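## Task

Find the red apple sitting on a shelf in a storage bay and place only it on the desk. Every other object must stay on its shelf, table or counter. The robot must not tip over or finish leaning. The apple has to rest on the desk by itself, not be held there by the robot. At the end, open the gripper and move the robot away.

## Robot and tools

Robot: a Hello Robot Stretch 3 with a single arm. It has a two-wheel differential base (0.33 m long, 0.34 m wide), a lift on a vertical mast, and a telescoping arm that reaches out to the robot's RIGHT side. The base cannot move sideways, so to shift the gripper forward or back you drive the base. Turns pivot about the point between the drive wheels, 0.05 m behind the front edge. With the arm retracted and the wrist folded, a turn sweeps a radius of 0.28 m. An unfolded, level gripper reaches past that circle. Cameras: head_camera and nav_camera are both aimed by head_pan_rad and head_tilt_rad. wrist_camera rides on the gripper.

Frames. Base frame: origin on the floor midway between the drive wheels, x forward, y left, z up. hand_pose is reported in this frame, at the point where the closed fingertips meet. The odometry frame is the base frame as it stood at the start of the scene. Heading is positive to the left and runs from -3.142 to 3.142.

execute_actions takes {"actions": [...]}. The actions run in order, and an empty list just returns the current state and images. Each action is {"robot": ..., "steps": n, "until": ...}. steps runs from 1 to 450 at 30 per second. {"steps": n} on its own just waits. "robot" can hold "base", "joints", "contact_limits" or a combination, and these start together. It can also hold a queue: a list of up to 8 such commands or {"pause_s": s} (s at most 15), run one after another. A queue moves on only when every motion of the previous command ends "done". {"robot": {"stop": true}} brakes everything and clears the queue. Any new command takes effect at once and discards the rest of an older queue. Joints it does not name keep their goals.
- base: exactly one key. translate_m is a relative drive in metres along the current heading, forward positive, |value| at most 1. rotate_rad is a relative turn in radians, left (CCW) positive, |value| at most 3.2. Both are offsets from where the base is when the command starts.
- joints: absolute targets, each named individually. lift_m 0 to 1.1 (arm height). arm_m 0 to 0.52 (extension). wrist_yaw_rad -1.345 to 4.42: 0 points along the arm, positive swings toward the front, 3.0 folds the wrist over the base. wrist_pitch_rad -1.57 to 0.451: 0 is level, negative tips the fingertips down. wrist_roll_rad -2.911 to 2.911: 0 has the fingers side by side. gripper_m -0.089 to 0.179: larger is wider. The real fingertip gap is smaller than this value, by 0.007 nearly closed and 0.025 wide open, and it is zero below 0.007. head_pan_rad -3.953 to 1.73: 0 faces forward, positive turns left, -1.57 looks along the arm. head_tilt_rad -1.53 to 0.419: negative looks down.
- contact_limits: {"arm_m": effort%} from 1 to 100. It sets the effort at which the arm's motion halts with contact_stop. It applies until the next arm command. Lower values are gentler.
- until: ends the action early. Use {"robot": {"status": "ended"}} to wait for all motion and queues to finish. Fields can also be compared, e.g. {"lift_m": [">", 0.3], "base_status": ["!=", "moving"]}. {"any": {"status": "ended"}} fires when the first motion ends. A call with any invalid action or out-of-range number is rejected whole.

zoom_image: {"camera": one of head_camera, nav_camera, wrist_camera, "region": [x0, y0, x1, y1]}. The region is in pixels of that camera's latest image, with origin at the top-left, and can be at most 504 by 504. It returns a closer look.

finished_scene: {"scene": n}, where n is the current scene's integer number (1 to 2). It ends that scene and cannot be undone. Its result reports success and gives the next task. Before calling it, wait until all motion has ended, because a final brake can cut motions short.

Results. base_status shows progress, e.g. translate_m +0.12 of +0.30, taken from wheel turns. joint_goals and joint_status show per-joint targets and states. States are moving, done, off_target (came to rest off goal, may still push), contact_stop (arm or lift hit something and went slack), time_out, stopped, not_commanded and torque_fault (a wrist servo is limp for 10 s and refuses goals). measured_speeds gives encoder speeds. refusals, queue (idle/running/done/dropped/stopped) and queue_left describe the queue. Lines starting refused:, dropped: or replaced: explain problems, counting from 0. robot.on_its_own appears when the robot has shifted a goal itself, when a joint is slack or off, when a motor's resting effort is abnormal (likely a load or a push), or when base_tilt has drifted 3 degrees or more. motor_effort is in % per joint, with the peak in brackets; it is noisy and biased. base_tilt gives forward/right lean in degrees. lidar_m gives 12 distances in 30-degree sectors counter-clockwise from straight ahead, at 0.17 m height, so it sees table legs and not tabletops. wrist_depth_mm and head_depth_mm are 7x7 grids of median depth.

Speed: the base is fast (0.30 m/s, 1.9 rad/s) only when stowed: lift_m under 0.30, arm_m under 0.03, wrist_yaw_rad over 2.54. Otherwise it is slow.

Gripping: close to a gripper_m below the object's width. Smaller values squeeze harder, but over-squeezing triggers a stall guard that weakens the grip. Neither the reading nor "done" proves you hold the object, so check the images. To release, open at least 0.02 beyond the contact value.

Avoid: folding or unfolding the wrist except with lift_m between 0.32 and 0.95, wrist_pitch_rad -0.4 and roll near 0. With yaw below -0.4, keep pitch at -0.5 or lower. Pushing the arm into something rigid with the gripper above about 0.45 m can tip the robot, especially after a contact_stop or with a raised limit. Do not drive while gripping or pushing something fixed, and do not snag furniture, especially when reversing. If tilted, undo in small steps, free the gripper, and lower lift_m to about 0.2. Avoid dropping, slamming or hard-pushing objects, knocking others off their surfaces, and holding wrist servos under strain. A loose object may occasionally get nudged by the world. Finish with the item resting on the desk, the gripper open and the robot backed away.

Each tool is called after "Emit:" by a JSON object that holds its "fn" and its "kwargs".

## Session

Emit:
{"fn": "execute_actions", "kwargs": {"actions": []}}

Scene clock: 0.00 s.
robot.base_odometry: x=+0.000 y=+0.000 heading=+0.000 (m, m, rad; robot's odometry frame)
robot.turned_by_wheels: +0.000 (rad since the last result)
robot.turned_by_imu: +0.000 (rad since the last result)
robot.base_tilt: forward=-0.4 right=+1.5 (deg)
robot.lidar_m: 0.79 0.70 0.71 0.85 1.18 1.27 1.30 2.42 1.47 0.90 0.79 0.79
robot.head_depth_mm: 898 896 883 869 834 823 816 / 979 983 982 965 964 951 939 / 916 924 933 934 945 953 961 / 835 846 850 855 863 869 877 / 772 776 781 786 794 797 804 / 714 718 728 727 735 736 740 / 667 669 673 678 682 684 690
robot.base_status: not_commanded
robot.joint_positions: lift_m=+0.328 arm_m=+0.003 wrist_yaw_rad=+2.827 wrist_pitch_rad=-0.540 wrist_roll_rad=-0.020 gripper_m=+0.037 head_pan_rad=-0.019 head_tilt_rad=-0.022
robot.joint_goals: lift_m=+0.328 arm_m=+0.003 wrist_yaw_rad=+2.827 wrist_pitch_rad=-0.540 wrist_roll_rad=-0.020 gripper_m=+0.037 head_pan_rad=-0.019 head_tilt_rad=-0.022
robot.joint_status: lift_m=not_commanded arm_m=not_commanded wrist_yaw_rad=not_commanded wrist_pitch_rad=not_commanded wrist_roll_rad=not_commanded gripper_m=not_commanded head_pan_rad=not_commanded head_tilt_rad=not_commanded
robot.measured_speeds: translate_m=+0.000 rotate_rad=+0.000 lift_m=+0.000 arm_m=+0.000 wrist_yaw_rad=+0.000 wrist_pitch_rad=+0.000 wrist_roll_rad=+0.000 head_pan_rad=+0.000 head_tilt_rad=+0.000
robot: refusals=0 queue=idle queue_left=0
robot.motor_effort: left_wheel=-1 right_wheel=+0 lift_m=+18 arm_m=-1 wrist_yaw_rad=+0 wrist_pitch_rad=+8 wrist_roll_rad=+0 gripper_m=+0 head_pan_rad=-1 head_tilt_rad=+2 (%)
robot.hand_pose: x=+0.0429 y=+0.0496 z=+0.3143 quat_wxyz=(+0.293, +0.696, +0.083, +0.651) (m; robot's base frame)
robot.wrist_depth_mm: - - 958 792 669 589 520 / - - - 883 763 642 565 / - 932 922 885 783 693 601 / 732 749 750 748 732 710 641 / 594 - 597 603 622 609 605 / 513 498 - 506 511 517 507 / 467 - - 448 436 451 457
pictures: head_camera (sideways: a quarter turn clockwise sets it upright), nav_camera (sideways: a quarter turn counterclockwise sets it upright), wrist_camera
Images, in order (width x height): head_camera 896x504, nav_camera 672x504, wrist_camera 644x364.

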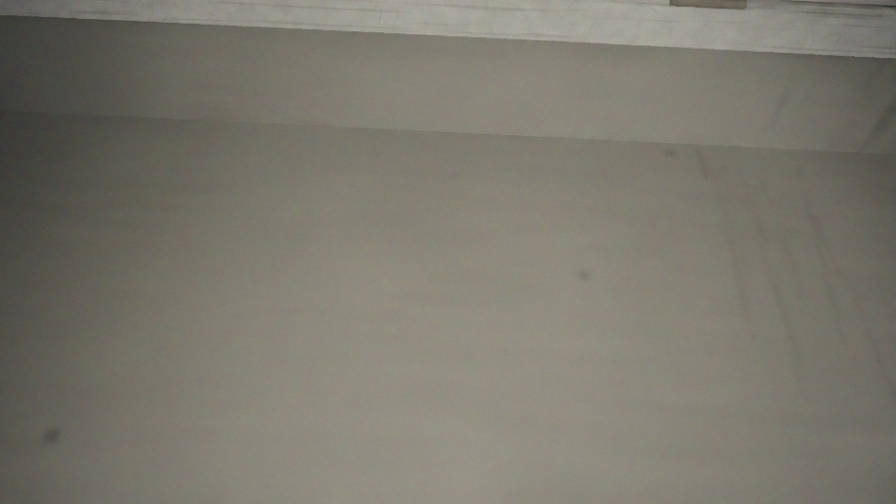

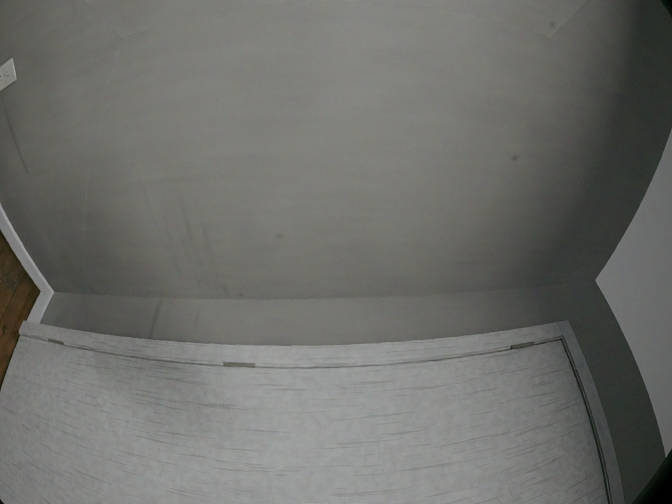

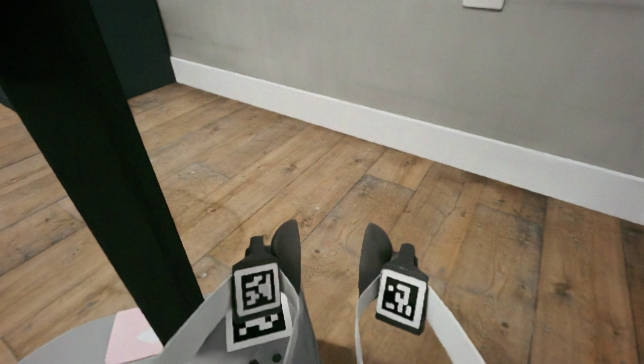

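Emit:
{"fn": "execute_actions", "kwargs": {"actions": [{"robot":[{"joints":{"lift_m":0.26,"head_pan_rad":-0.7,"head_tilt_rad":-0.5},"base":{"rotate_rad":-2.36}}],"steps":450,"until":{"robot":{"status":"ended"}}}]}}

Scene clock: 9.80 s.
robot.base_odometry: x=+0.000 y=+0.000 heading=-2.360 (m, m, rad; robot's odometry frame)
robot.turned_by_wheels: -2.360 (rad since the last result)
robot.turned_by_imu: -2.366 (rad since the last result)
robot.base_tilt: forward=-0.5 right=+1.5 (deg)
robot.lidar_m: 2.32 1.07 0.81 0.79 0.84 0.72 0.70 0.75 1.09 1.97 1.28 2.31
robot.head_depth_mm: 1210 1273 1333 1415 1488 1538 1330 / 2208 2415 2563 1603 1711 1612 1324 / 2085 2277 2466 2692 2075 1615 1324 / 1966 2140 2360 2519 2034 1619 1323 / 2135 2335 2547 2675 2052 1611 1312 / 3513 3792 - 2778 2039 1598 1318 / 3354 3631 3578 2806 2026 1590 1308
robot.base_status: done (rotate_rad -2.3599 of -2.3600)
robot.joint_positions: lift_m=+0.260 arm_m=+0.003 wrist_yaw_rad=+2.827 wrist_pitch_rad=-0.540 wrist_roll_rad=-0.020 gripper_m=+0.037 head_pan_rad=-0.693 head_tilt_rad=-0.494
robot.joint_goals: lift_m=+0.260 arm_m=+0.003 wrist_yaw_rad=+2.827 wrist_pitch_rad=-0.540 wrist_roll_rad=-0.020 gripper_m=+0.037 head_pan_rad=-0.700 head_tilt_rad=-0.500
robot.joint_status: lift_m=done arm_m=not_commanded wrist_yaw_rad=not_commanded wrist_pitch_rad=not_commanded wrist_roll_rad=not_commanded gripper_m=not_commanded head_pan_rad=done head_tilt_rad=done
robot.measured_speeds: translate_m=+0.000 rotate_rad=+0.000 lift_m=+0.000 arm_m=+0.000 wrist_yaw_rad=+0.000 wrist_pitch_rad=+0.000 wrist_roll_rad=+0.000 head_pan_rad=+0.000 head_tilt_rad=+0.000
robot: refusals=0 queue=done queue_left=0
robot.motor_effort: left_wheel=+1(10) right_wheel=-2(8) lift_m=+16(19) arm_m=-1(1) wrist_yaw_rad=+0(1) wrist_pitch_rad=+8(8) wrist_roll_rad=+0(0) gripper_m=+0(0) head_pan_rad=-4(43) head_tilt_rad=-2(26) (%)
robot.hand_pose: x=+0.0429 y=+0.0495 z=+0.2464 quat_wxyz=(+0.293, +0.696, +0.083, +0.650) (m; robot's base frame)
robot.wrist_depth_mm: - 712 726 785 842 895 957 / - 805 822 844 930 979 - / - 778 790 803 788 786 805 / 613 648 628 628 621 626 625 / 515 - 539 521 511 518 505 / 471 - - 446 440 438 440 / - - - 382 376 384 377
pictures: head_camera (sideways: a quarter turn clockwise sets it upright), nav_camera (sideways: a quarter turn counterclockwise sets it upright), wrist_camera
Images, in order (width x height): head_camera 896x504, nav_camera 672x504, wrist_camera 644x364.

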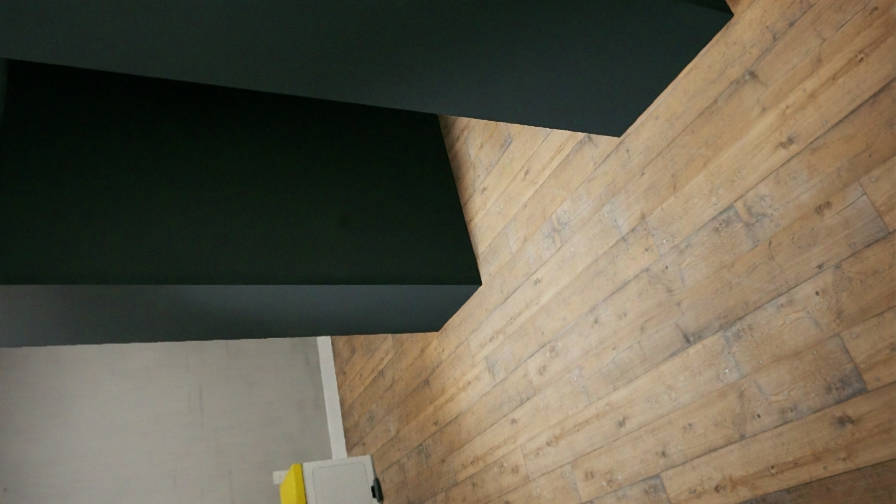

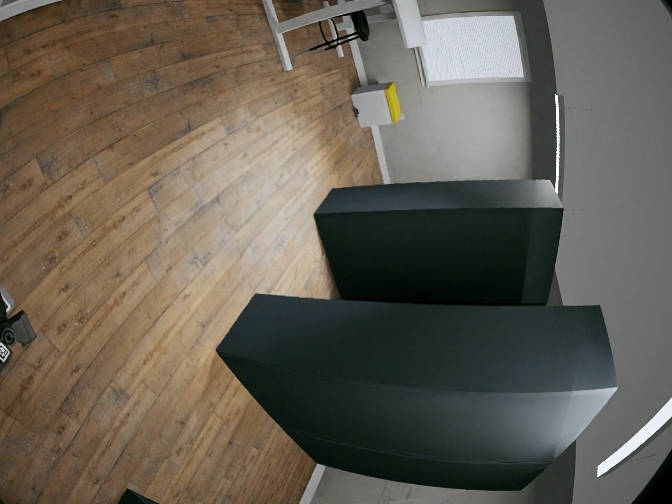

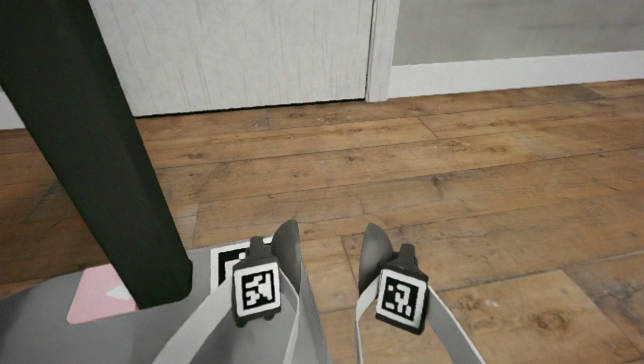

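Emit:
{"fn": "execute_actions", "kwargs": {"actions": [{"robot":[{"base":{"rotate_rad":-0.05},"joints":{"head_pan_rad":-2.0,"head_tilt_rad":-0.35}},{"base":{"translate_m":0.45}}],"steps":450,"until":{"robot":{"status":"ended"}}}]}}

Scene clock: 25.43 s.
robot.base_odometry: x=-0.335 y=-0.301 heading=-2.410 (m, m, rad; robot's odometry frame)
robot.turned_by_wheels: -0.050 (rad since the last result)
robot.turned_by_imu: -0.051 (rad since the last result)
robot.base_tilt: forward=-0.5 right=+1.5 (deg)
robot.lidar_m: 1.87 1.10 0.82 0.77 0.81 1.13 1.15 1.20 1.29 1.12 1.14 1.94
robot.head_depth_mm: 1078 1141 1226 1324 1424 1572 1478 / 1870 1957 1670 1328 1402 1506 1479 / 1828 1938 2011 2165 2169 1790 1476 / 2143 2652 2223 2198 2277 1841 1467 / 2547 2699 2892 3105 2493 1841 1459 / 2481 2617 2817 2962 2478 1823 1449 / 2446 2560 2702 2896 2461 1836 1447
robot.base_status: done (translate_m +0.4500 of +0.4500)
robot.joint_positions: lift_m=+0.260 arm_m=+0.003 wrist_yaw_rad=+2.827 wrist_pitch_rad=-0.541 wrist_roll_rad=-0.020 gripper_m=+0.037 head_pan_rad=-1.993 head_tilt_rad=-0.359
robot.joint_goals: lift_m=+0.260 arm_m=+0.003 wrist_yaw_rad=+2.827 wrist_pitch_rad=-0.541 wrist_roll_rad=-0.020 gripper_m=+0.037 head_pan_rad=-2.000 head_tilt_rad=-0.350
robot.joint_status: lift_m=done arm_m=not_commanded wrist_yaw_rad=not_commanded wrist_pitch_rad=not_commanded wrist_roll_rad=not_commanded gripper_m=not_commanded head_pan_rad=done head_tilt_rad=done
robot.measured_speeds: translate_m=+0.000 rotate_rad=+0.000 lift_m=+0.000 arm_m=+0.000 wrist_yaw_rad=+0.000 wrist_pitch_rad=+0.000 wrist_roll_rad=+0.000 head_pan_rad=+0.000 head_tilt_rad=+0.000
robot: refusals=0 queue=done queue_left=0
robot.motor_effort: left_wheel=+1(10) right_wheel=-2(10) lift_m=+17(17) arm_m=-1(1) wrist_yaw_rad=+0(0) wrist_pitch_rad=+8(8) wrist_roll_rad=+1(0) gripper_m=+0(0) head_pan_rad=-4(49) head_tilt_rad=+4(17) (%)
robot.hand_pose: x=+0.0429 y=+0.0495 z=+0.2463 quat_wxyz=(+0.293, +0.696, +0.083, +0.650) (m; robot's base frame)
robot.wrist_depth_mm: - 687 758 799 882 947 - / - 780 818 884 922 999 - / - 767 795 782 790 786 793 / 629 635 622 623 624 623 623 / 516 - 531 512 519 514 512 / 467 - - 437 436 438 436 / - - - 387 373 377 379
pictures: head_camera (sideways: a quarter turn clockwise sets it upright), nav_camera (sideways: a quarter turn counterclockwise sets it upright), wrist_camera
Images, in order (width x height): head_camera 896x504, nav_camera 672x504, wrist_camera 644x364.

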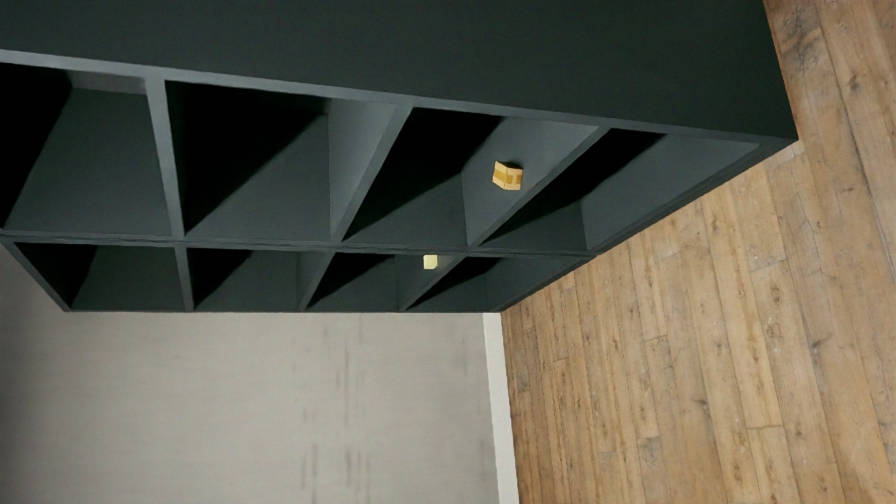

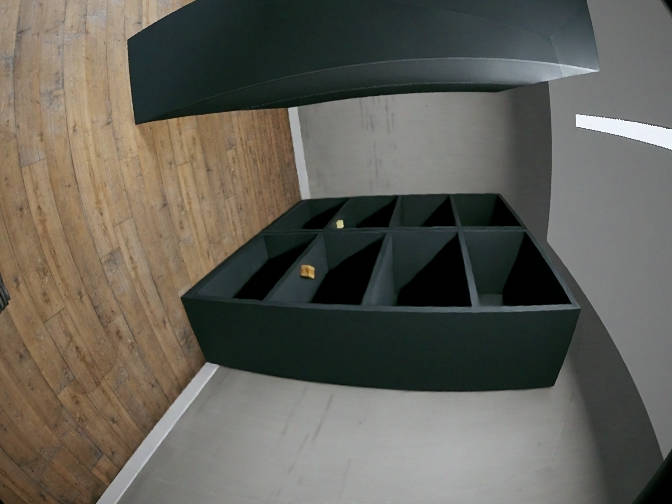

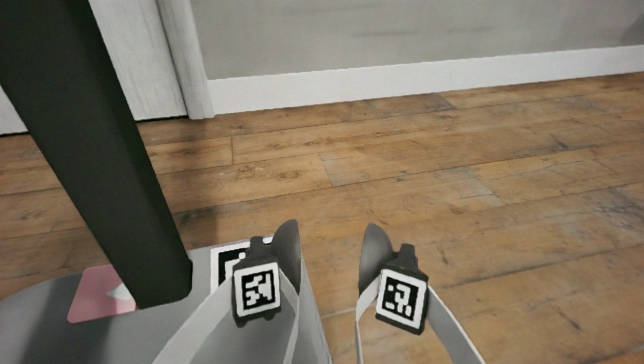

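Emit:
{"fn": "execute_actions", "kwargs": {"actions": [{"robot":[{"base":{"translate_m":1.0}},{"base":{"translate_m":0.2}},{"base":{"rotate_rad":-1.57},"joints":{"head_pan_rad":-0.5}},{"base":{"translate_m":0.5}}],"steps":450,"until":{"robot":{"status":"ended"}}}]}}

Scene clock: 45.37 s.
robot.base_odometry: x=-1.562 y=-0.731 heading=+2.304 (m, m, rad; robot's odometry frame)
robot.turned_by_wheels: -1.570 (rad since the last result)
robot.turned_by_imu: -1.575 (rad since the last result)
robot.base_tilt: forward=-0.4 right=+1.5 (deg)
robot.lidar_m: 1.30 0.74 0.94 1.88 1.33 1.03 1.26 1.32 1.84 2.14 0.86 0.82
robot.head_depth_mm: 1266 716 743 786 846 926 1029 / 1450 1474 1595 1032 1443 1034 1003 / 1425 1511 1611 1686 1505 1578 1398 / 1370 1457 1528 1662 1668 1744 1469 / 2129 2243 2336 2469 2266 1855 1459 / 2109 2216 2357 2512 2474 1843 1461 / 2040 2151 2277 2432 2484 1818 1443
robot.base_status: done (translate_m +0.5000 of +0.5000)
robot.joint_positions: lift_m=+0.260 arm_m=+0.003 wrist_yaw_rad=+2.827 wrist_pitch_rad=-0.541 wrist_roll_rad=-0.020 gripper_m=+0.037 head_pan_rad=-0.507 head_tilt_rad=-0.358
robot.joint_goals: lift_m=+0.260 arm_m=+0.003 wrist_yaw_rad=+2.827 wrist_pitch_rad=-0.541 wrist_roll_rad=-0.020 gripper_m=+0.037 head_pan_rad=-0.500 head_tilt_rad=-0.350
robot.joint_status: lift_m=done arm_m=not_commanded wrist_yaw_rad=not_commanded wrist_pitch_rad=not_commanded wrist_roll_rad=not_commanded gripper_m=not_commanded head_pan_rad=done head_tilt_rad=done
robot.measured_speeds: translate_m=+0.000 rotate_rad=+0.000 lift_m=+0.000 arm_m=+0.000 wrist_yaw_rad=+0.000 wrist_pitch_rad=+0.000 wrist_roll_rad=+0.000 head_pan_rad=+0.000 head_tilt_rad=+0.000
robot: refusals=0 queue=done queue_left=0
robot.motor_effort: left_wheel=+1(9) right_wheel=-4(10) lift_m=+16(16) arm_m=-1(1) wrist_yaw_rad=+0(0) wrist_pitch_rad=+8(8) wrist_roll_rad=+0(0) gripper_m=+0(0) head_pan_rad=+5(50) head_tilt_rad=+5(4) (%)
robot.hand_pose: x=+0.0429 y=+0.0494 z=+0.2463 quat_wxyz=(+0.293, +0.696, +0.083, +0.650) (m; robot's base frame)
robot.wrist_depth_mm: - - - - - 740 565 / - - - - - 772 596 / - 806 808 793 789 745 651 / 621 646 629 618 621 633 629 / 520 - 532 507 516 506 504 / 467 - - 436 437 442 433 / - - - 383 373 376 384
pictures: head_camera (sideways: a quarter turn clockwise sets it upright), nav_camera (sideways: a quarter turn counterclockwise sets it upright), wrist_camera
Images, in order (width x height): head_camera 896x504, nav_camera 672x504, wrist_camera 644x364.

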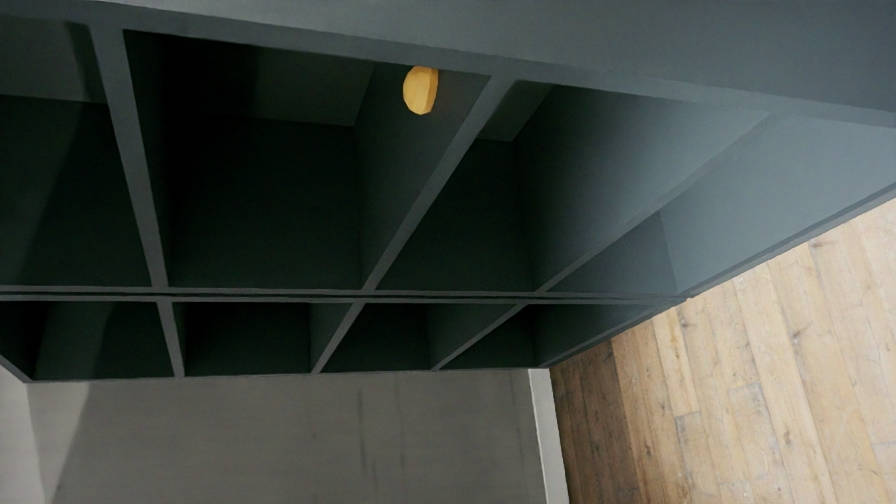

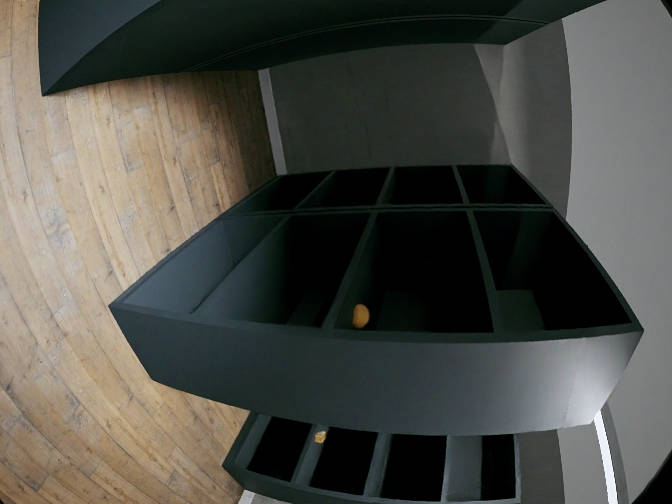

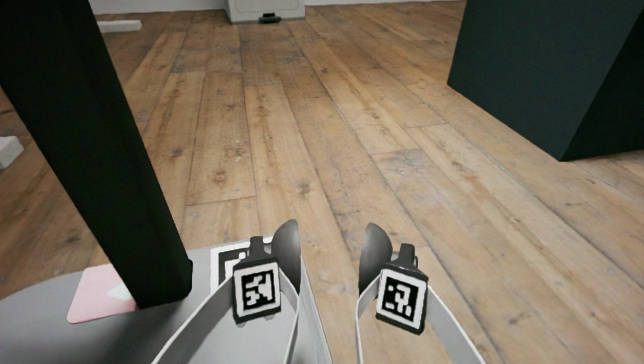

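Emit:
{"fn": "execute_actions", "kwargs": {"actions": [{"robot":[{"base":{"translate_m":0.2}},{"base":{"rotate_rad":1.57},"joints":{"head_pan_rad":-2.05}},{"base":{"translate_m":1.0}},{"base":{"translate_m":0.25}}],"steps":450,"until":{"robot":{"status":"ended"}}}]}}

Scene clock: 68.83 s.
robot.base_odometry: x=-2.626 y=-1.418 heading=-2.410 (m, m, rad; robot's odometry frame)
robot.turned_by_wheels: +1.570 (rad since the last result)
robot.turned_by_imu: +1.569 (rad since the last result)
robot.base_tilt: forward=-0.5 right=+1.5 (deg)
robot.lidar_m: 0.65 0.66 1.15 0.75 1.49 2.09 1.84 0.64 0.62 2.31 1.58 0.69
robot.head_depth_mm: 661 1180 1246 595 628 668 736 / 1278 1362 1452 991 1315 1115 850 / 1244 1340 1421 1064 1509 1106 1314 / 1210 1286 1364 1436 1510 1639 1411 / 1946 1620 1826 2015 2038 1711 1456 / 1970 2070 2195 2333 2409 1840 1453 / 1931 2002 2133 2287 2350 1831 1442
robot.base_status: done (translate_m +0.2500 of +0.2500)
robot.joint_positions: lift_m=+0.260 arm_m=+0.003 wrist_yaw_rad=+2.827 wrist_pitch_rad=-0.541 wrist_roll_rad=-0.020 gripper_m=+0.037 head_pan_rad=-2.043 head_tilt_rad=-0.358
robot.joint_goals: lift_m=+0.260 arm_m=+0.003 wrist_yaw_rad=+2.827 wrist_pitch_rad=-0.541 wrist_roll_rad=-0.020 gripper_m=+0.037 head_pan_rad=-2.050 head_tilt_rad=-0.350
robot.joint_status: lift_m=done arm_m=not_commanded wrist_yaw_rad=not_commanded wrist_pitch_rad=not_commanded wrist_roll_rad=not_commanded gripper_m=not_commanded head_pan_rad=done head_tilt_rad=done
robot.measured_speeds: translate_m=+0.000 rotate_rad=+0.000 lift_m=+0.000 arm_m=+0.000 wrist_yaw_rad=+0.000 wrist_pitch_rad=+0.000 wrist_roll_rad=+0.000 head_pan_rad=+0.000 head_tilt_rad=+0.000
robot: refusals=0 queue=done queue_left=0
robot.motor_effort: left_wheel=-3(9) right_wheel=+1(10) lift_m=+16(17) arm_m=-2(2) wrist_yaw_rad=+0(0) wrist_pitch_rad=+8(8) wrist_roll_rad=+0(0) gripper_m=+0(0) head_pan_rad=-3(48) head_tilt_rad=+4(3) (%)
robot.hand_pose: x=+0.0429 y=+0.0494 z=+0.2462 quat_wxyz=(+0.293, +0.696, +0.083, +0.650) (m; robot's base frame)
robot.wrist_depth_mm: - - - - - - - / - - - - - - - / - 792 780 812 790 787 788 / 610 643 615 614 626 624 615 / 518 - 526 512 524 510 513 / 466 - - 437 441 439 442 / - - - 382 371 380 380
pictures: head_camera (sideways: a quarter turn clockwise sets it upright), nav_camera (sideways: a quarter turn counterclockwise sets it upright), wrist_camera
Images, in order (width x height): head_camera 896x504, nav_camera 672x504, wrist_camera 644x364.

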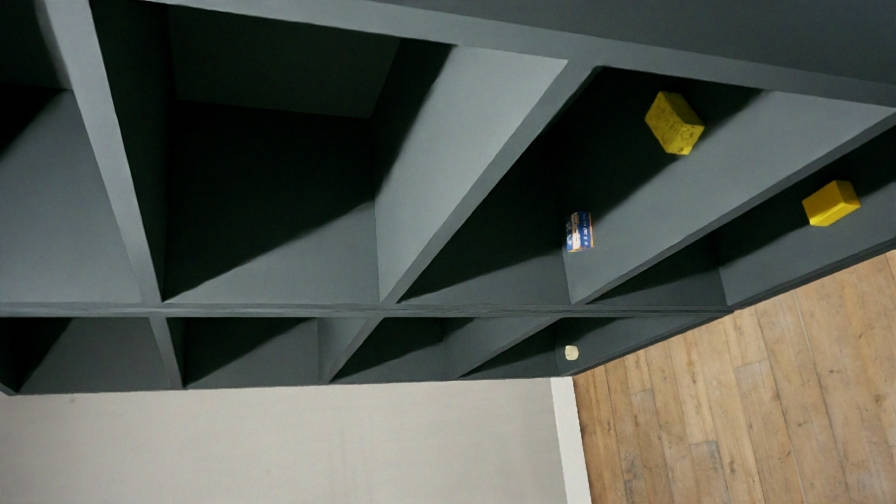

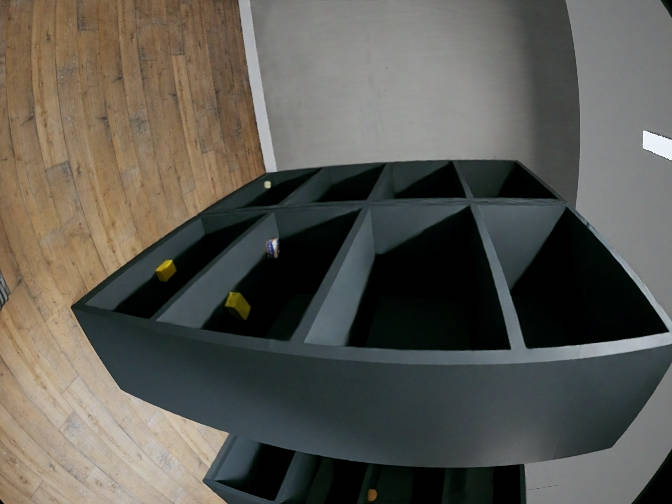

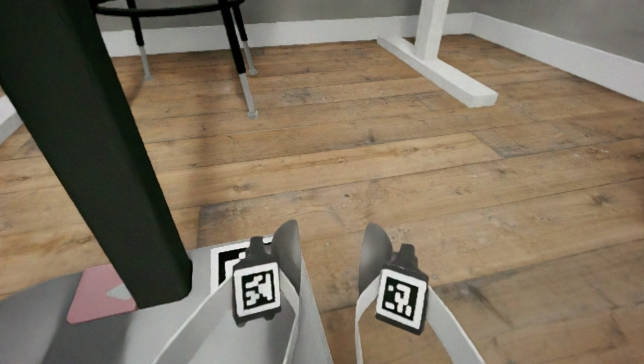

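Need to go in.

Emit:
{"fn": "execute_actions", "kwargs": {"actions": [{"robot":[{"base":{"translate_m":0.1}},{"base":{"rotate_rad":-1.57},"joints":{"head_pan_rad":-1.3,"head_tilt_rad":-0.7}},{"base":{"translate_m":1.0}},{"base":{"translate_m":0.3}}],"steps":450,"until":{"robot":{"status":"ended"}}}]}}

Scene clock: 86.27 s.
robot.base_odometry: x=-3.570 y=-0.518 heading=+2.304 (m, m, rad; robot's odometry frame)
robot.turned_by_wheels: -1.570 (rad since the last result)
robot.turned_by_imu: -1.575 (rad since the last result)
robot.base_tilt: forward=-0.5 right=+1.5 (deg)
robot.lidar_m: 1.04 1.09 1.02 0.99 1.04 1.20 2.04 0.95 1.03 0.56 1.05 1.06
robot.head_depth_mm: 431 487 594 1110 985 860 1120 / 453 512 568 650 794 909 1133 / 860 906 611 696 813 962 1136 / 901 962 677 1217 979 1305 1183 / 939 962 712 1216 1000 1302 1184 / 976 967 746 1214 1037 1298 1183 / 1024 963 1340 1214 1434 1325 1184
robot.base_status: done (translate_m +0.3000 of +0.3000)
robot.joint_positions: lift_m=+0.260 arm_m=+0.003 wrist_yaw_rad=+2.827 wrist_pitch_rad=-0.541 wrist_roll_rad=-0.020 gripper_m=+0.037 head_pan_rad=-1.307 head_tilt_rad=-0.692
robot.joint_goals: lift_m=+0.260 arm_m=+0.003 wrist_yaw_rad=+2.827 wrist_pitch_rad=-0.541 wrist_roll_rad=-0.020 gripper_m=+0.037 head_pan_rad=-1.300 head_tilt_rad=-0.700
robot.joint_status: lift_m=done arm_m=not_commanded wrist_yaw_rad=not_commanded wrist_pitch_rad=not_commanded wrist_roll_rad=not_commanded gripper_m=not_commanded head_pan_rad=done head_tilt_rad=done
robot.measured_speeds: translate_m=+0.000 rotate_rad=+0.000 lift_m=+0.000 arm_m=+0.000 wrist_yaw_rad=+0.000 wrist_pitch_rad=+0.000 wrist_roll_rad=+0.000 head_pan_rad=+0.000 head_tilt_rad=+0.000
robot: refusals=0 queue=done queue_left=0
robot.motor_effort: left_wheel=+1(10) right_wheel=-4(8) lift_m=+16(17) arm_m=-2(2) wrist_yaw_rad=+0(0) wrist_pitch_rad=+8(8) wrist_roll_rad=+0(0) gripper_m=+0(0) head_pan_rad=+4(44) head_tilt_rad=-3(23) (%)
robot.hand_pose: x=+0.0429 y=+0.0494 z=+0.2462 quat_wxyz=(+0.293, +0.696, +0.083, +0.650) (m; robot's base frame)
robot.wrist_depth_mm: - 868 920 971 - - 937 / - 968 - - - - 939 / - 770 794 784 761 792 789 / 618 639 619 626 626 629 629 / 516 - 531 509 527 514 528 / 469 - - 440 435 437 435 / - - - 380 368 383 380
pictures: head_camera (sideways: a quarter turn clockwise sets it upright), nav_camera (sideways: a quarter turn counterclockwise sets it upright), wrist_camera
Images, in order (width x height): head_camera 896x504, nav_camera 672x504, wrist_camera 644x364.

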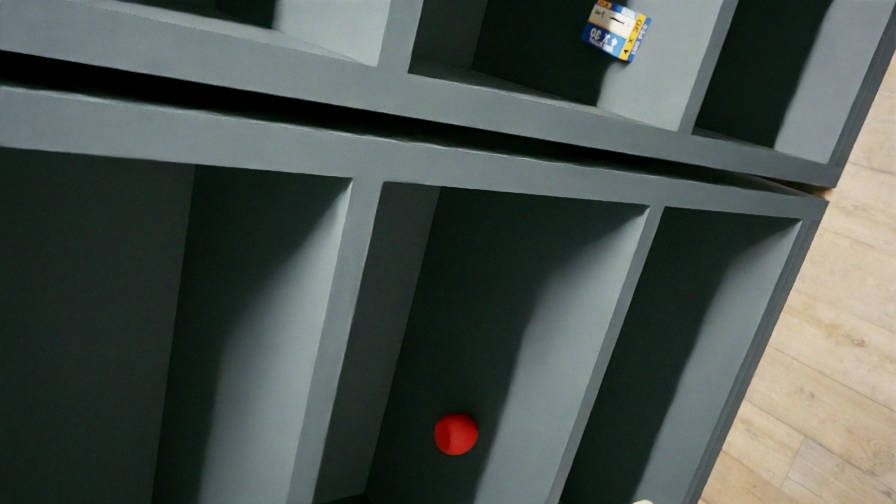

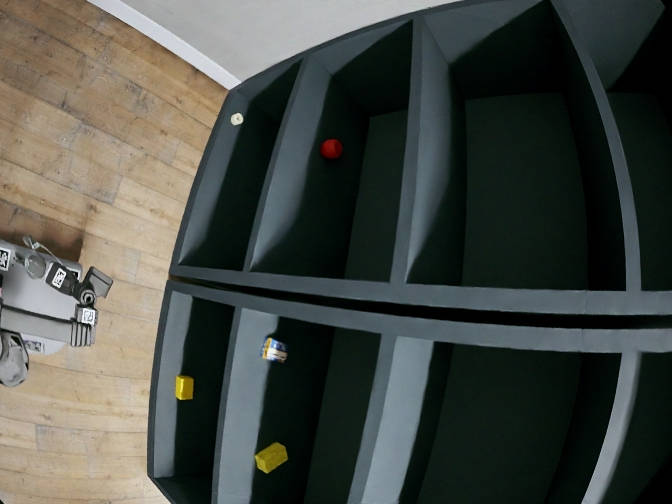

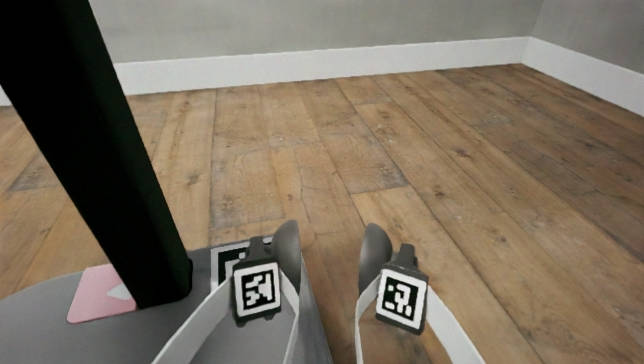

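Emit:
{"fn": "execute_actions", "kwargs": {"actions": [{"robot":[{"base":{"translate_m":0.52},"joints":{"head_pan_rad":-1.57,"head_tilt_rad":-0.85}},{"joints":{"lift_m":0.57,"wrist_pitch_rad":-0.4}},{"joints":{"wrist_yaw_rad":0,"gripper_m":0.17,"arm_m":0.08,"wrist_roll_rad":-0.06}},{"joints":{"wrist_pitch_rad":-0.32}}],"steps":450,"until":{"robot":{"status":"ended"}}}]}}

Scene clock: 104.83 s.
robot.base_odometry: x=-3.918 y=-0.132 heading=+2.304 (m, m, rad; robot's odometry frame)
robot.turned_by_wheels: +0.000 (rad since the last result)
robot.turned_by_imu: -0.002 (rad since the last result)
robot.base_tilt: forward=-0.4 right=+1.5 (deg)
robot.lidar_m: 0.52 0.55 0.77 0.97 1.02 1.44 2.56 1.41 0.68 1.03 0.72 0.54
robot.head_depth_mm: 823 641 1125 1029 928 1230 1140 / 834 640 1151 1028 1301 1251 - / 844 641 1146 1029 1301 - 1088 / 858 640 1161 999 1329 1253 1122 / 857 640 1184 1029 1330 1249 1126 / 863 640 1186 1029 1363 1276 1129 / 872 642 1053 997 1163 1246 1126
robot.base_status: done (translate_m +0.5200 of +0.5200)
robot.joint_positions: lift_m=+0.570 arm_m=+0.080 wrist_yaw_rad=+0.003 wrist_pitch_rad=-0.342 wrist_roll_rad=-0.058 gripper_m=+0.170 head_pan_rad=-1.563 head_tilt_rad=-0.839
robot.joint_goals: lift_m=+0.570 arm_m=+0.080 wrist_yaw_rad=+0.000 wrist_pitch_rad=-0.320 wrist_roll_rad=-0.060 gripper_m=+0.170 head_pan_rad=-1.570 head_tilt_rad=-0.850
robot.joint_status: lift_m=done arm_m=done wrist_yaw_rad=done wrist_pitch_rad=done wrist_roll_rad=done gripper_m=done head_pan_rad=done head_tilt_rad=done
robot.measured_speeds: translate_m=+0.000 rotate_rad=+0.000 lift_m=+0.000 arm_m=+0.000 wrist_yaw_rad=+0.000 wrist_pitch_rad=+0.000 wrist_roll_rad=+0.000 head_pan_rad=+0.000 head_tilt_rad=+0.000
robot: refusals=0 queue=done queue_left=0
robot.motor_effort: left_wheel=+1(9) right_wheel=-3(6) lift_m=+20(21) arm_m=+3(3) wrist_yaw_rad=-2(4) wrist_pitch_rad=+13(14) wrist_roll_rad=+0(2) gripper_m=+0(82) head_pan_rad=-4(26) head_tilt_rad=-4(15) (%)
robot.hand_pose: x=-0.0209 y=-0.4580 z=+0.6001 quat_wxyz=(+0.717, +0.125, -0.676, -0.116) (m; robot's base frame)
robot.wrist_depth_mm: 507 652 644 634 618 611 478 / 523 694 694 682 662 631 461 / 488 538 463 591 623 619 456 / 362 375 383 403 418 427 413 / 497 327 317 313 309 322 327 / 536 - 845 851 873 720 299 / 588 681 718 734 738 691 389
pictures: head_camera (sideways: a quarter turn clockwise sets it upright), nav_camera (sideways: a quarter turn counterclockwise sets it upright), wrist_camera
Images, in order (width x height): head_camera 896x504, nav_camera 672x504, wrist_camera 644x364.

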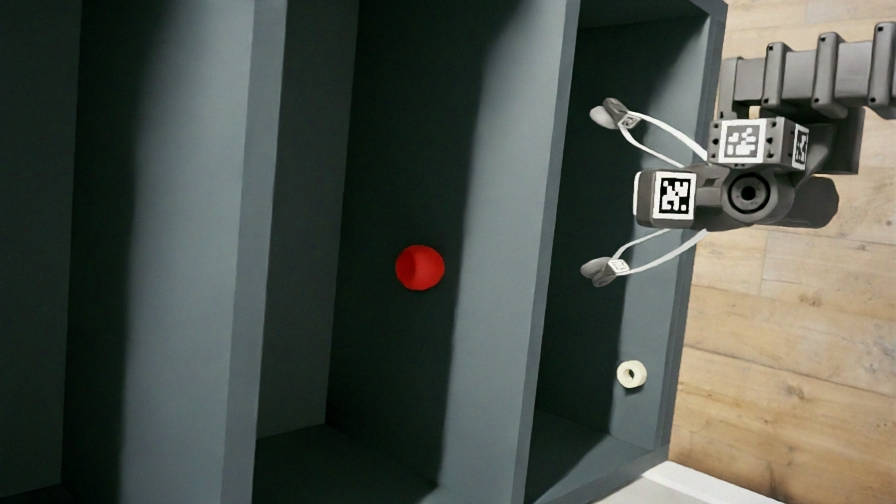

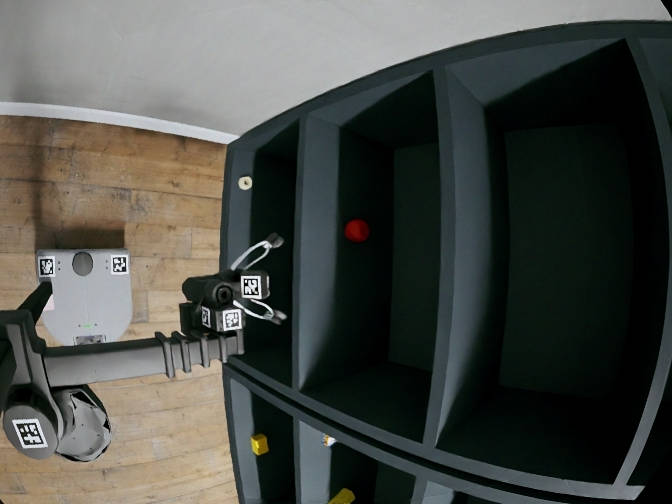

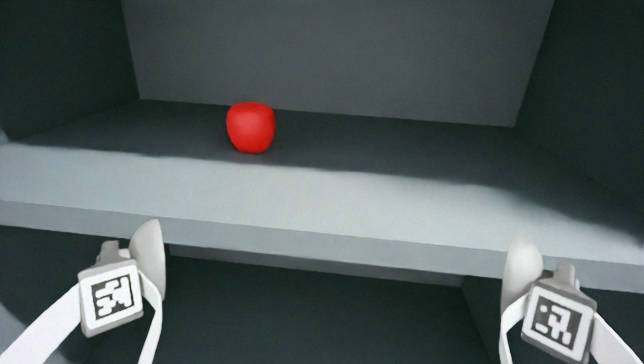

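Emit:
{"fn": "execute_actions", "kwargs": {"actions": [{"robot":[{"base":{"translate_m":0.11},"joints":{"wrist_roll_rad":0.0,"arm_m":0.31}}],"steps":450,"until":{"robot":{"status":"ended"}}}]}}

Scene clock: 120.10 s.
robot.base_odometry: x=-3.991 y=-0.050 heading=+2.304 (m, m, rad; robot's odometry frame)
robot.turned_by_wheels: +0.000 (rad since the last result)
robot.turned_by_imu: -0.001 (rad since the last result)
robot.base_tilt: forward=-0.5 right=+1.5 (deg)
robot.lidar_m: 0.42 0.44 0.62 0.97 1.01 1.43 2.13 0.79 0.75 1.03 0.57 0.43
robot.head_depth_mm: 825 639 1134 1022 1307 1231 1124 / 839 638 1142 1053 - 1254 1127 / 848 640 1151 1026 1336 1256 1119 / 860 639 1167 1026 1333 1254 1122 / 857 639 1180 1025 1332 1250 1124 / 858 640 1081 1002 1196 1256 1123 / 743 641 812 890 981 1063 1076
robot.base_status: done (translate_m +0.1100 of +0.1100)
robot.joint_positions: lift_m=+0.570 arm_m=+0.310 wrist_yaw_rad=+0.001 wrist_pitch_rad=-0.340 wrist_roll_rad=-0.003 gripper_m=+0.170 head_pan_rad=-1.563 head_tilt_rad=-0.840
robot.joint_goals: lift_m=+0.570 arm_m=+0.310 wrist_yaw_rad=+0.000 wrist_pitch_rad=-0.320 wrist_roll_rad=+0.000 gripper_m=+0.170 head_pan_rad=-1.570 head_tilt_rad=-0.850
robot.joint_status: lift_m=done arm_m=done wrist_yaw_rad=done wrist_pitch_rad=done wrist_roll_rad=done gripper_m=done head_pan_rad=done head_tilt_rad=done
robot.measured_speeds: translate_m=+0.000 rotate_rad=+0.000 lift_m=+0.000 arm_m=+0.000 wrist_yaw_rad=+0.000 wrist_pitch_rad=+0.000 wrist_roll_rad=+0.000 head_pan_rad=+0.000 head_tilt_rad=+0.000
robot: refusals=0 queue=done queue_left=0
robot.motor_effort: left_wheel=+1(7) right_wheel=-2(4) lift_m=+21(20) arm_m=+3(3) wrist_yaw_rad=-1(2) wrist_pitch_rad=+12(13) wrist_roll_rad=+1(1) gripper_m=+0(0) head_pan_rad=-3(3) head_tilt_rad=-4(4) (%)
robot.hand_pose: x=-0.0212 y=-0.6881 z=+0.6003 quat_wxyz=(+0.698, +0.121, -0.695, -0.119) (m; robot's base frame)
robot.wrist_depth_mm: 396 450 443 430 421 423 406 / 399 474 469 459 455 438 433 / 407 509 495 484 486 475 466 / 372 401 401 266 405 402 401 / 301 319 300 234 304 301 300 / 243 - 243 242 241 242 241 / 194 202 202 201 200 200 208
pictures: head_camera (sideways: a quarter turn clockwise sets it upright), nav_camera (sideways: a quarter turn counterclockwise sets it upright), wrist_camera
Images, in order (width x height): head_camera 896x504, nav_camera 672x504, wrist_camera 644x364.

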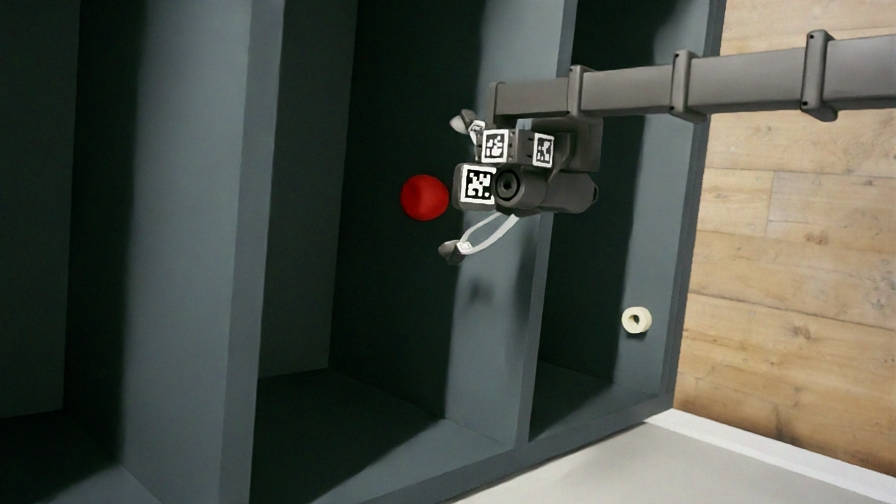

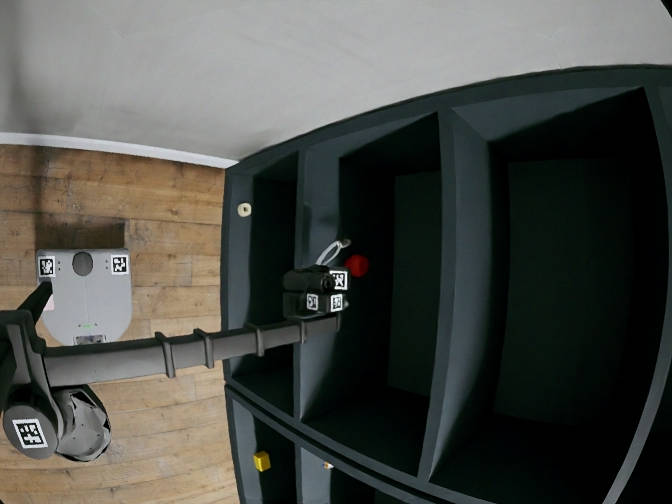

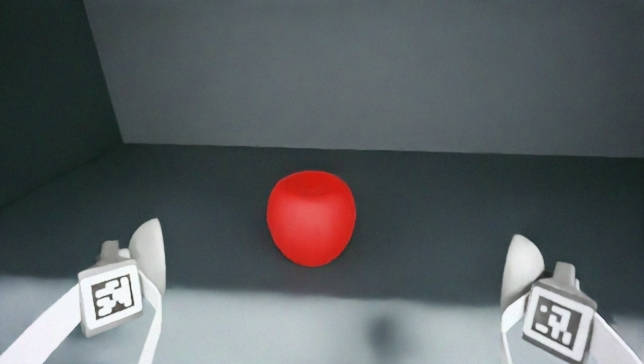

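Emit:
{"fn": "execute_actions", "kwargs": {"actions": [{"robot":[{"base":{"translate_m":0.017},"joints":{"lift_m":0.522}},{"joints":{"arm_m":0.415}}],"steps":450,"until":{"robot":{"status":"ended"}}}]}}

Scene clock: 128.83 s.
robot.base_odometry: x=-4.003 y=-0.037 heading=+2.304 (m, m, rad; robot's odometry frame)
robot.turned_by_wheels: +0.000 (rad since the last result)
robot.turned_by_imu: -0.001 (rad since the last result)
robot.base_tilt: forward=-0.5 right=+1.5 (deg)
robot.lidar_m: 0.40 0.42 0.59 0.97 1.01 1.43 2.13 0.80 0.76 1.03 0.55 0.41
robot.head_depth_mm: 827 640 1136 1031 1303 1234 1126 / 836 641 1150 1053 1314 1232 1121 / 847 639 1147 1082 1338 1253 1125 / 857 640 1166 1028 1328 1259 1126 / 856 640 1182 1024 1333 1252 1131 / 859 639 1025 1002 1173 1250 1126 / 709 640 772 855 957 1019 1048
robot.base_status: done (translate_m +0.0170 of +0.0170)
robot.joint_positions: lift_m=+0.522 arm_m=+0.415 wrist_yaw_rad=+0.001 wrist_pitch_rad=-0.340 wrist_roll_rad=-0.003 gripper_m=+0.170 head_pan_rad=-1.563 head_tilt_rad=-0.840
robot.joint_goals: lift_m=+0.522 arm_m=+0.415 wrist_yaw_rad=+0.000 wrist_pitch_rad=-0.320 wrist_roll_rad=+0.000 gripper_m=+0.170 head_pan_rad=-1.570 head_tilt_rad=-0.850
robot.joint_status: lift_m=done arm_m=done wrist_yaw_rad=done wrist_pitch_rad=done wrist_roll_rad=done gripper_m=done head_pan_rad=done head_tilt_rad=done
robot.measured_speeds: translate_m=+0.000 rotate_rad=+0.000 lift_m=+0.000 arm_m=+0.000 wrist_yaw_rad=+0.000 wrist_pitch_rad=+0.000 wrist_roll_rad=+0.000 head_pan_rad=+0.000 head_tilt_rad=+0.000
robot: refusals=0 queue=done queue_left=0
robot.motor_effort: left_wheel=+1(5) right_wheel=-2(4) lift_m=+16(18) arm_m=+3(4) wrist_yaw_rad=-1(1) wrist_pitch_rad=+12(12) wrist_roll_rad=+1(1) gripper_m=+0(0) head_pan_rad=-4(3) head_tilt_rad=-4(5) (%)
robot.hand_pose: x=-0.0212 y=-0.7931 z=+0.5526 quat_wxyz=(+0.698, +0.121, -0.695, -0.119) (m; robot's base frame)
robot.wrist_depth_mm: 351 351 348 339 327 330 317 / 374 378 372 365 352 343 342 / 369 398 393 386 373 365 366 / 293 291 294 142 294 290 292 / 219 232 209 111 199 221 220 / 184 - 169 111 163 177 176 / 142 147 147 133 147 147 152
pictures: head_camera (sideways: a quarter turn clockwise sets it upright), nav_camera (sideways: a quarter turn counterclockwise sets it upright), wrist_camera
Images, in order (width x height): head_camera 896x504, nav_camera 672x504, wrist_camera 644x364.

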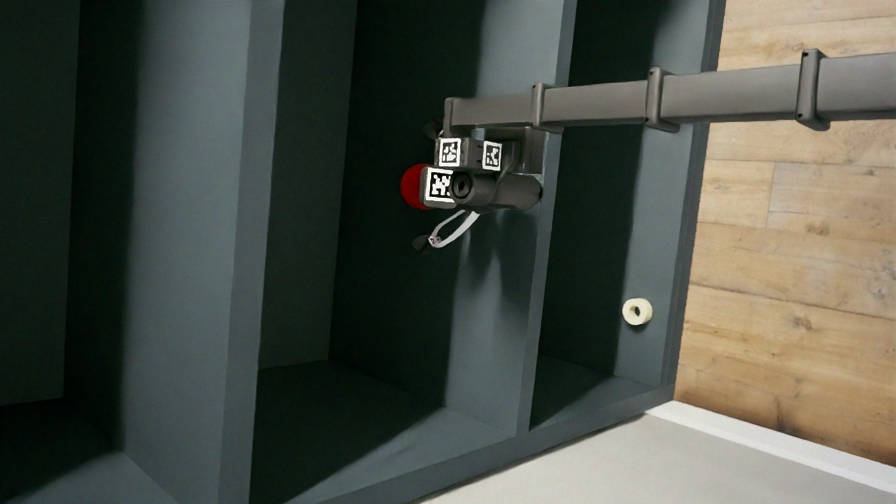

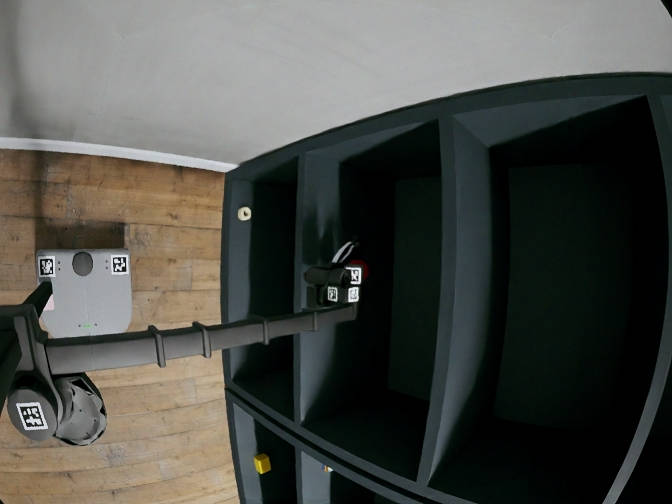

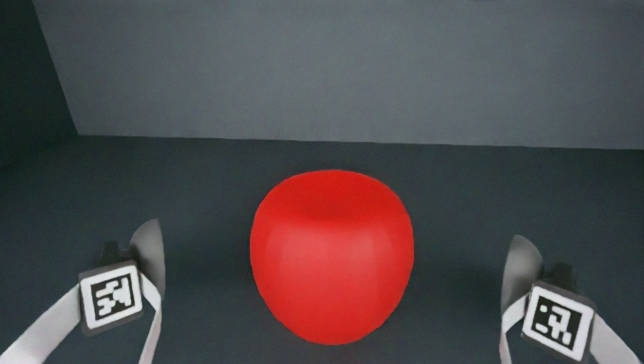

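Emit:
{"fn": "execute_actions", "kwargs": {"actions": [{"robot":[{"joints":{"gripper_m":0.02}},{"pause_s":0.5},{"joints":{"lift_m":0.56}}],"steps":450,"until":{"robot":{"status":"ended"}}}]}}

Scene clock: 145.07 s.
robot.base_odometry: x=-4.003 y=-0.037 heading=+2.304 (m, m, rad; robot's odometry frame)
robot.turned_by_wheels: +0.000 (rad since the last result)
robot.turned_by_imu: -0.001 (rad since the last result)
robot.base_tilt: forward=-0.5 right=+1.5 (deg)
robot.lidar_m: 0.40 0.42 0.59 0.97 1.01 1.43 2.16 0.80 0.76 1.03 0.55 0.41
robot.head_depth_mm: 828 640 1133 1026 1295 1225 1119 / 836 639 1149 1086 1317 1248 1124 / 848 639 1148 - 1324 1249 1123 / 855 640 1167 1022 1338 1253 1128 / 859 639 1182 1027 1332 1258 1128 / 856 639 1031 1002 1171 1253 1126 / 712 640 773 850 959 1021 1052
robot.base_status: done (translate_m +0.0170 of +0.0170)
robot.joint_positions: lift_m=+0.560 arm_m=+0.415 wrist_yaw_rad=+0.001 wrist_pitch_rad=-0.349 wrist_roll_rad=-0.003 gripper_m=+0.024 head_pan_rad=-1.563 head_tilt_rad=-0.840
robot.joint_goals: lift_m=+0.560 arm_m=+0.415 wrist_yaw_rad=+0.000 wrist_pitch_rad=-0.320 wrist_roll_rad=+0.000 gripper_m=+0.023 head_pan_rad=-1.570 head_tilt_rad=-0.850
robot.joint_status: lift_m=done arm_m=done wrist_yaw_rad=done wrist_pitch_rad=done wrist_roll_rad=done gripper_m=done head_pan_rad=done head_tilt_rad=done
robot.measured_speeds: translate_m=+0.000 rotate_rad=+0.000 lift_m=+0.000 arm_m=+0.000 wrist_yaw_rad=+0.000 wrist_pitch_rad=+0.000 wrist_roll_rad=+0.000 head_pan_rad=+0.000 head_tilt_rad=+0.000
robot: refusals=0 queue=done queue_left=0
robot.motor_effort: left_wheel=+1(2) right_wheel=-2(3) lift_m=+21(22) arm_m=+3(3) wrist_yaw_rad=-1(1) wrist_pitch_rad=+18(17) wrist_roll_rad=+1(1) gripper_m=-19(95) head_pan_rad=-4(4) head_tilt_rad=-4(5) (%)
robot.hand_pose: x=-0.0213 y=-0.7922 z=+0.5882 quat_wxyz=(+0.698, +0.124, -0.695, -0.123) (m; robot's base frame)
robot.wrist_depth_mm: 351 353 347 342 332 325 317 / 370 376 371 365 356 344 337 / 377 411 398 392 380 371 362 / 349 373 373 139 369 371 369 / 277 277 265 108 123 275 279 / 224 223 120 106 111 222 224 / 186 186 187 122 181 187 187
pictures: head_camera (sideways: a quarter turn clockwise sets it upright), nav_camera (sideways: a quarter turn counterclockwise sets it upright), wrist_camera
Images, in order (width x height): head_camera 896x504, nav_camera 672x504, wrist_camera 644x364.

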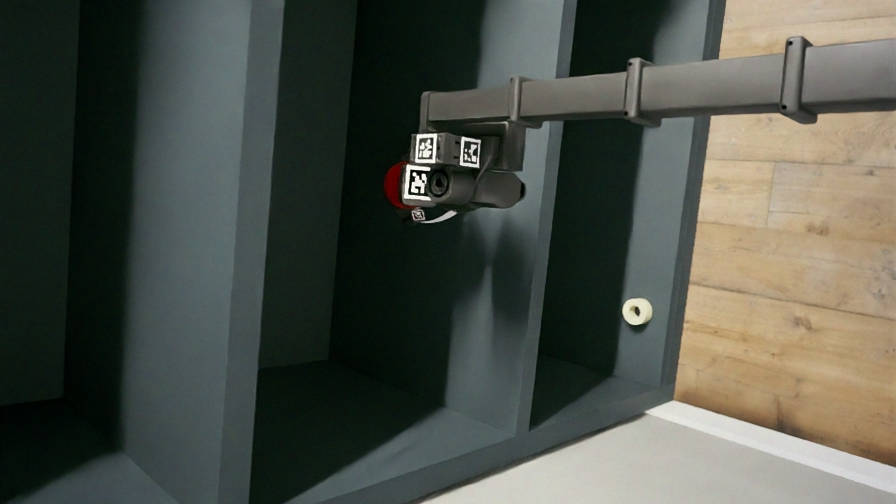

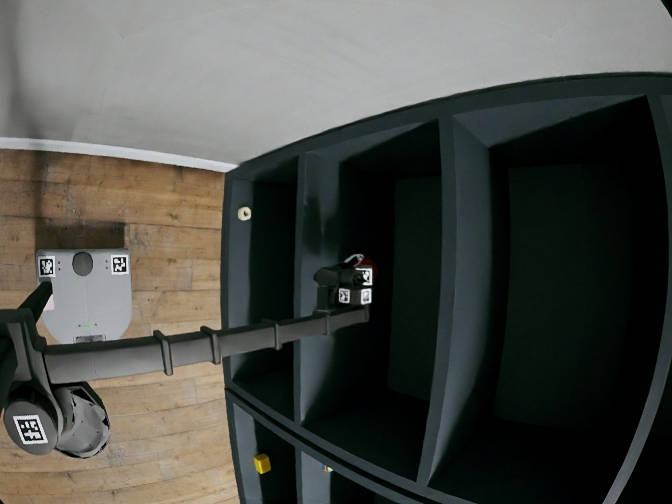

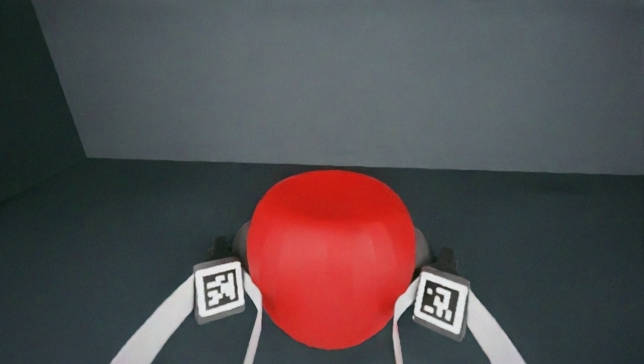

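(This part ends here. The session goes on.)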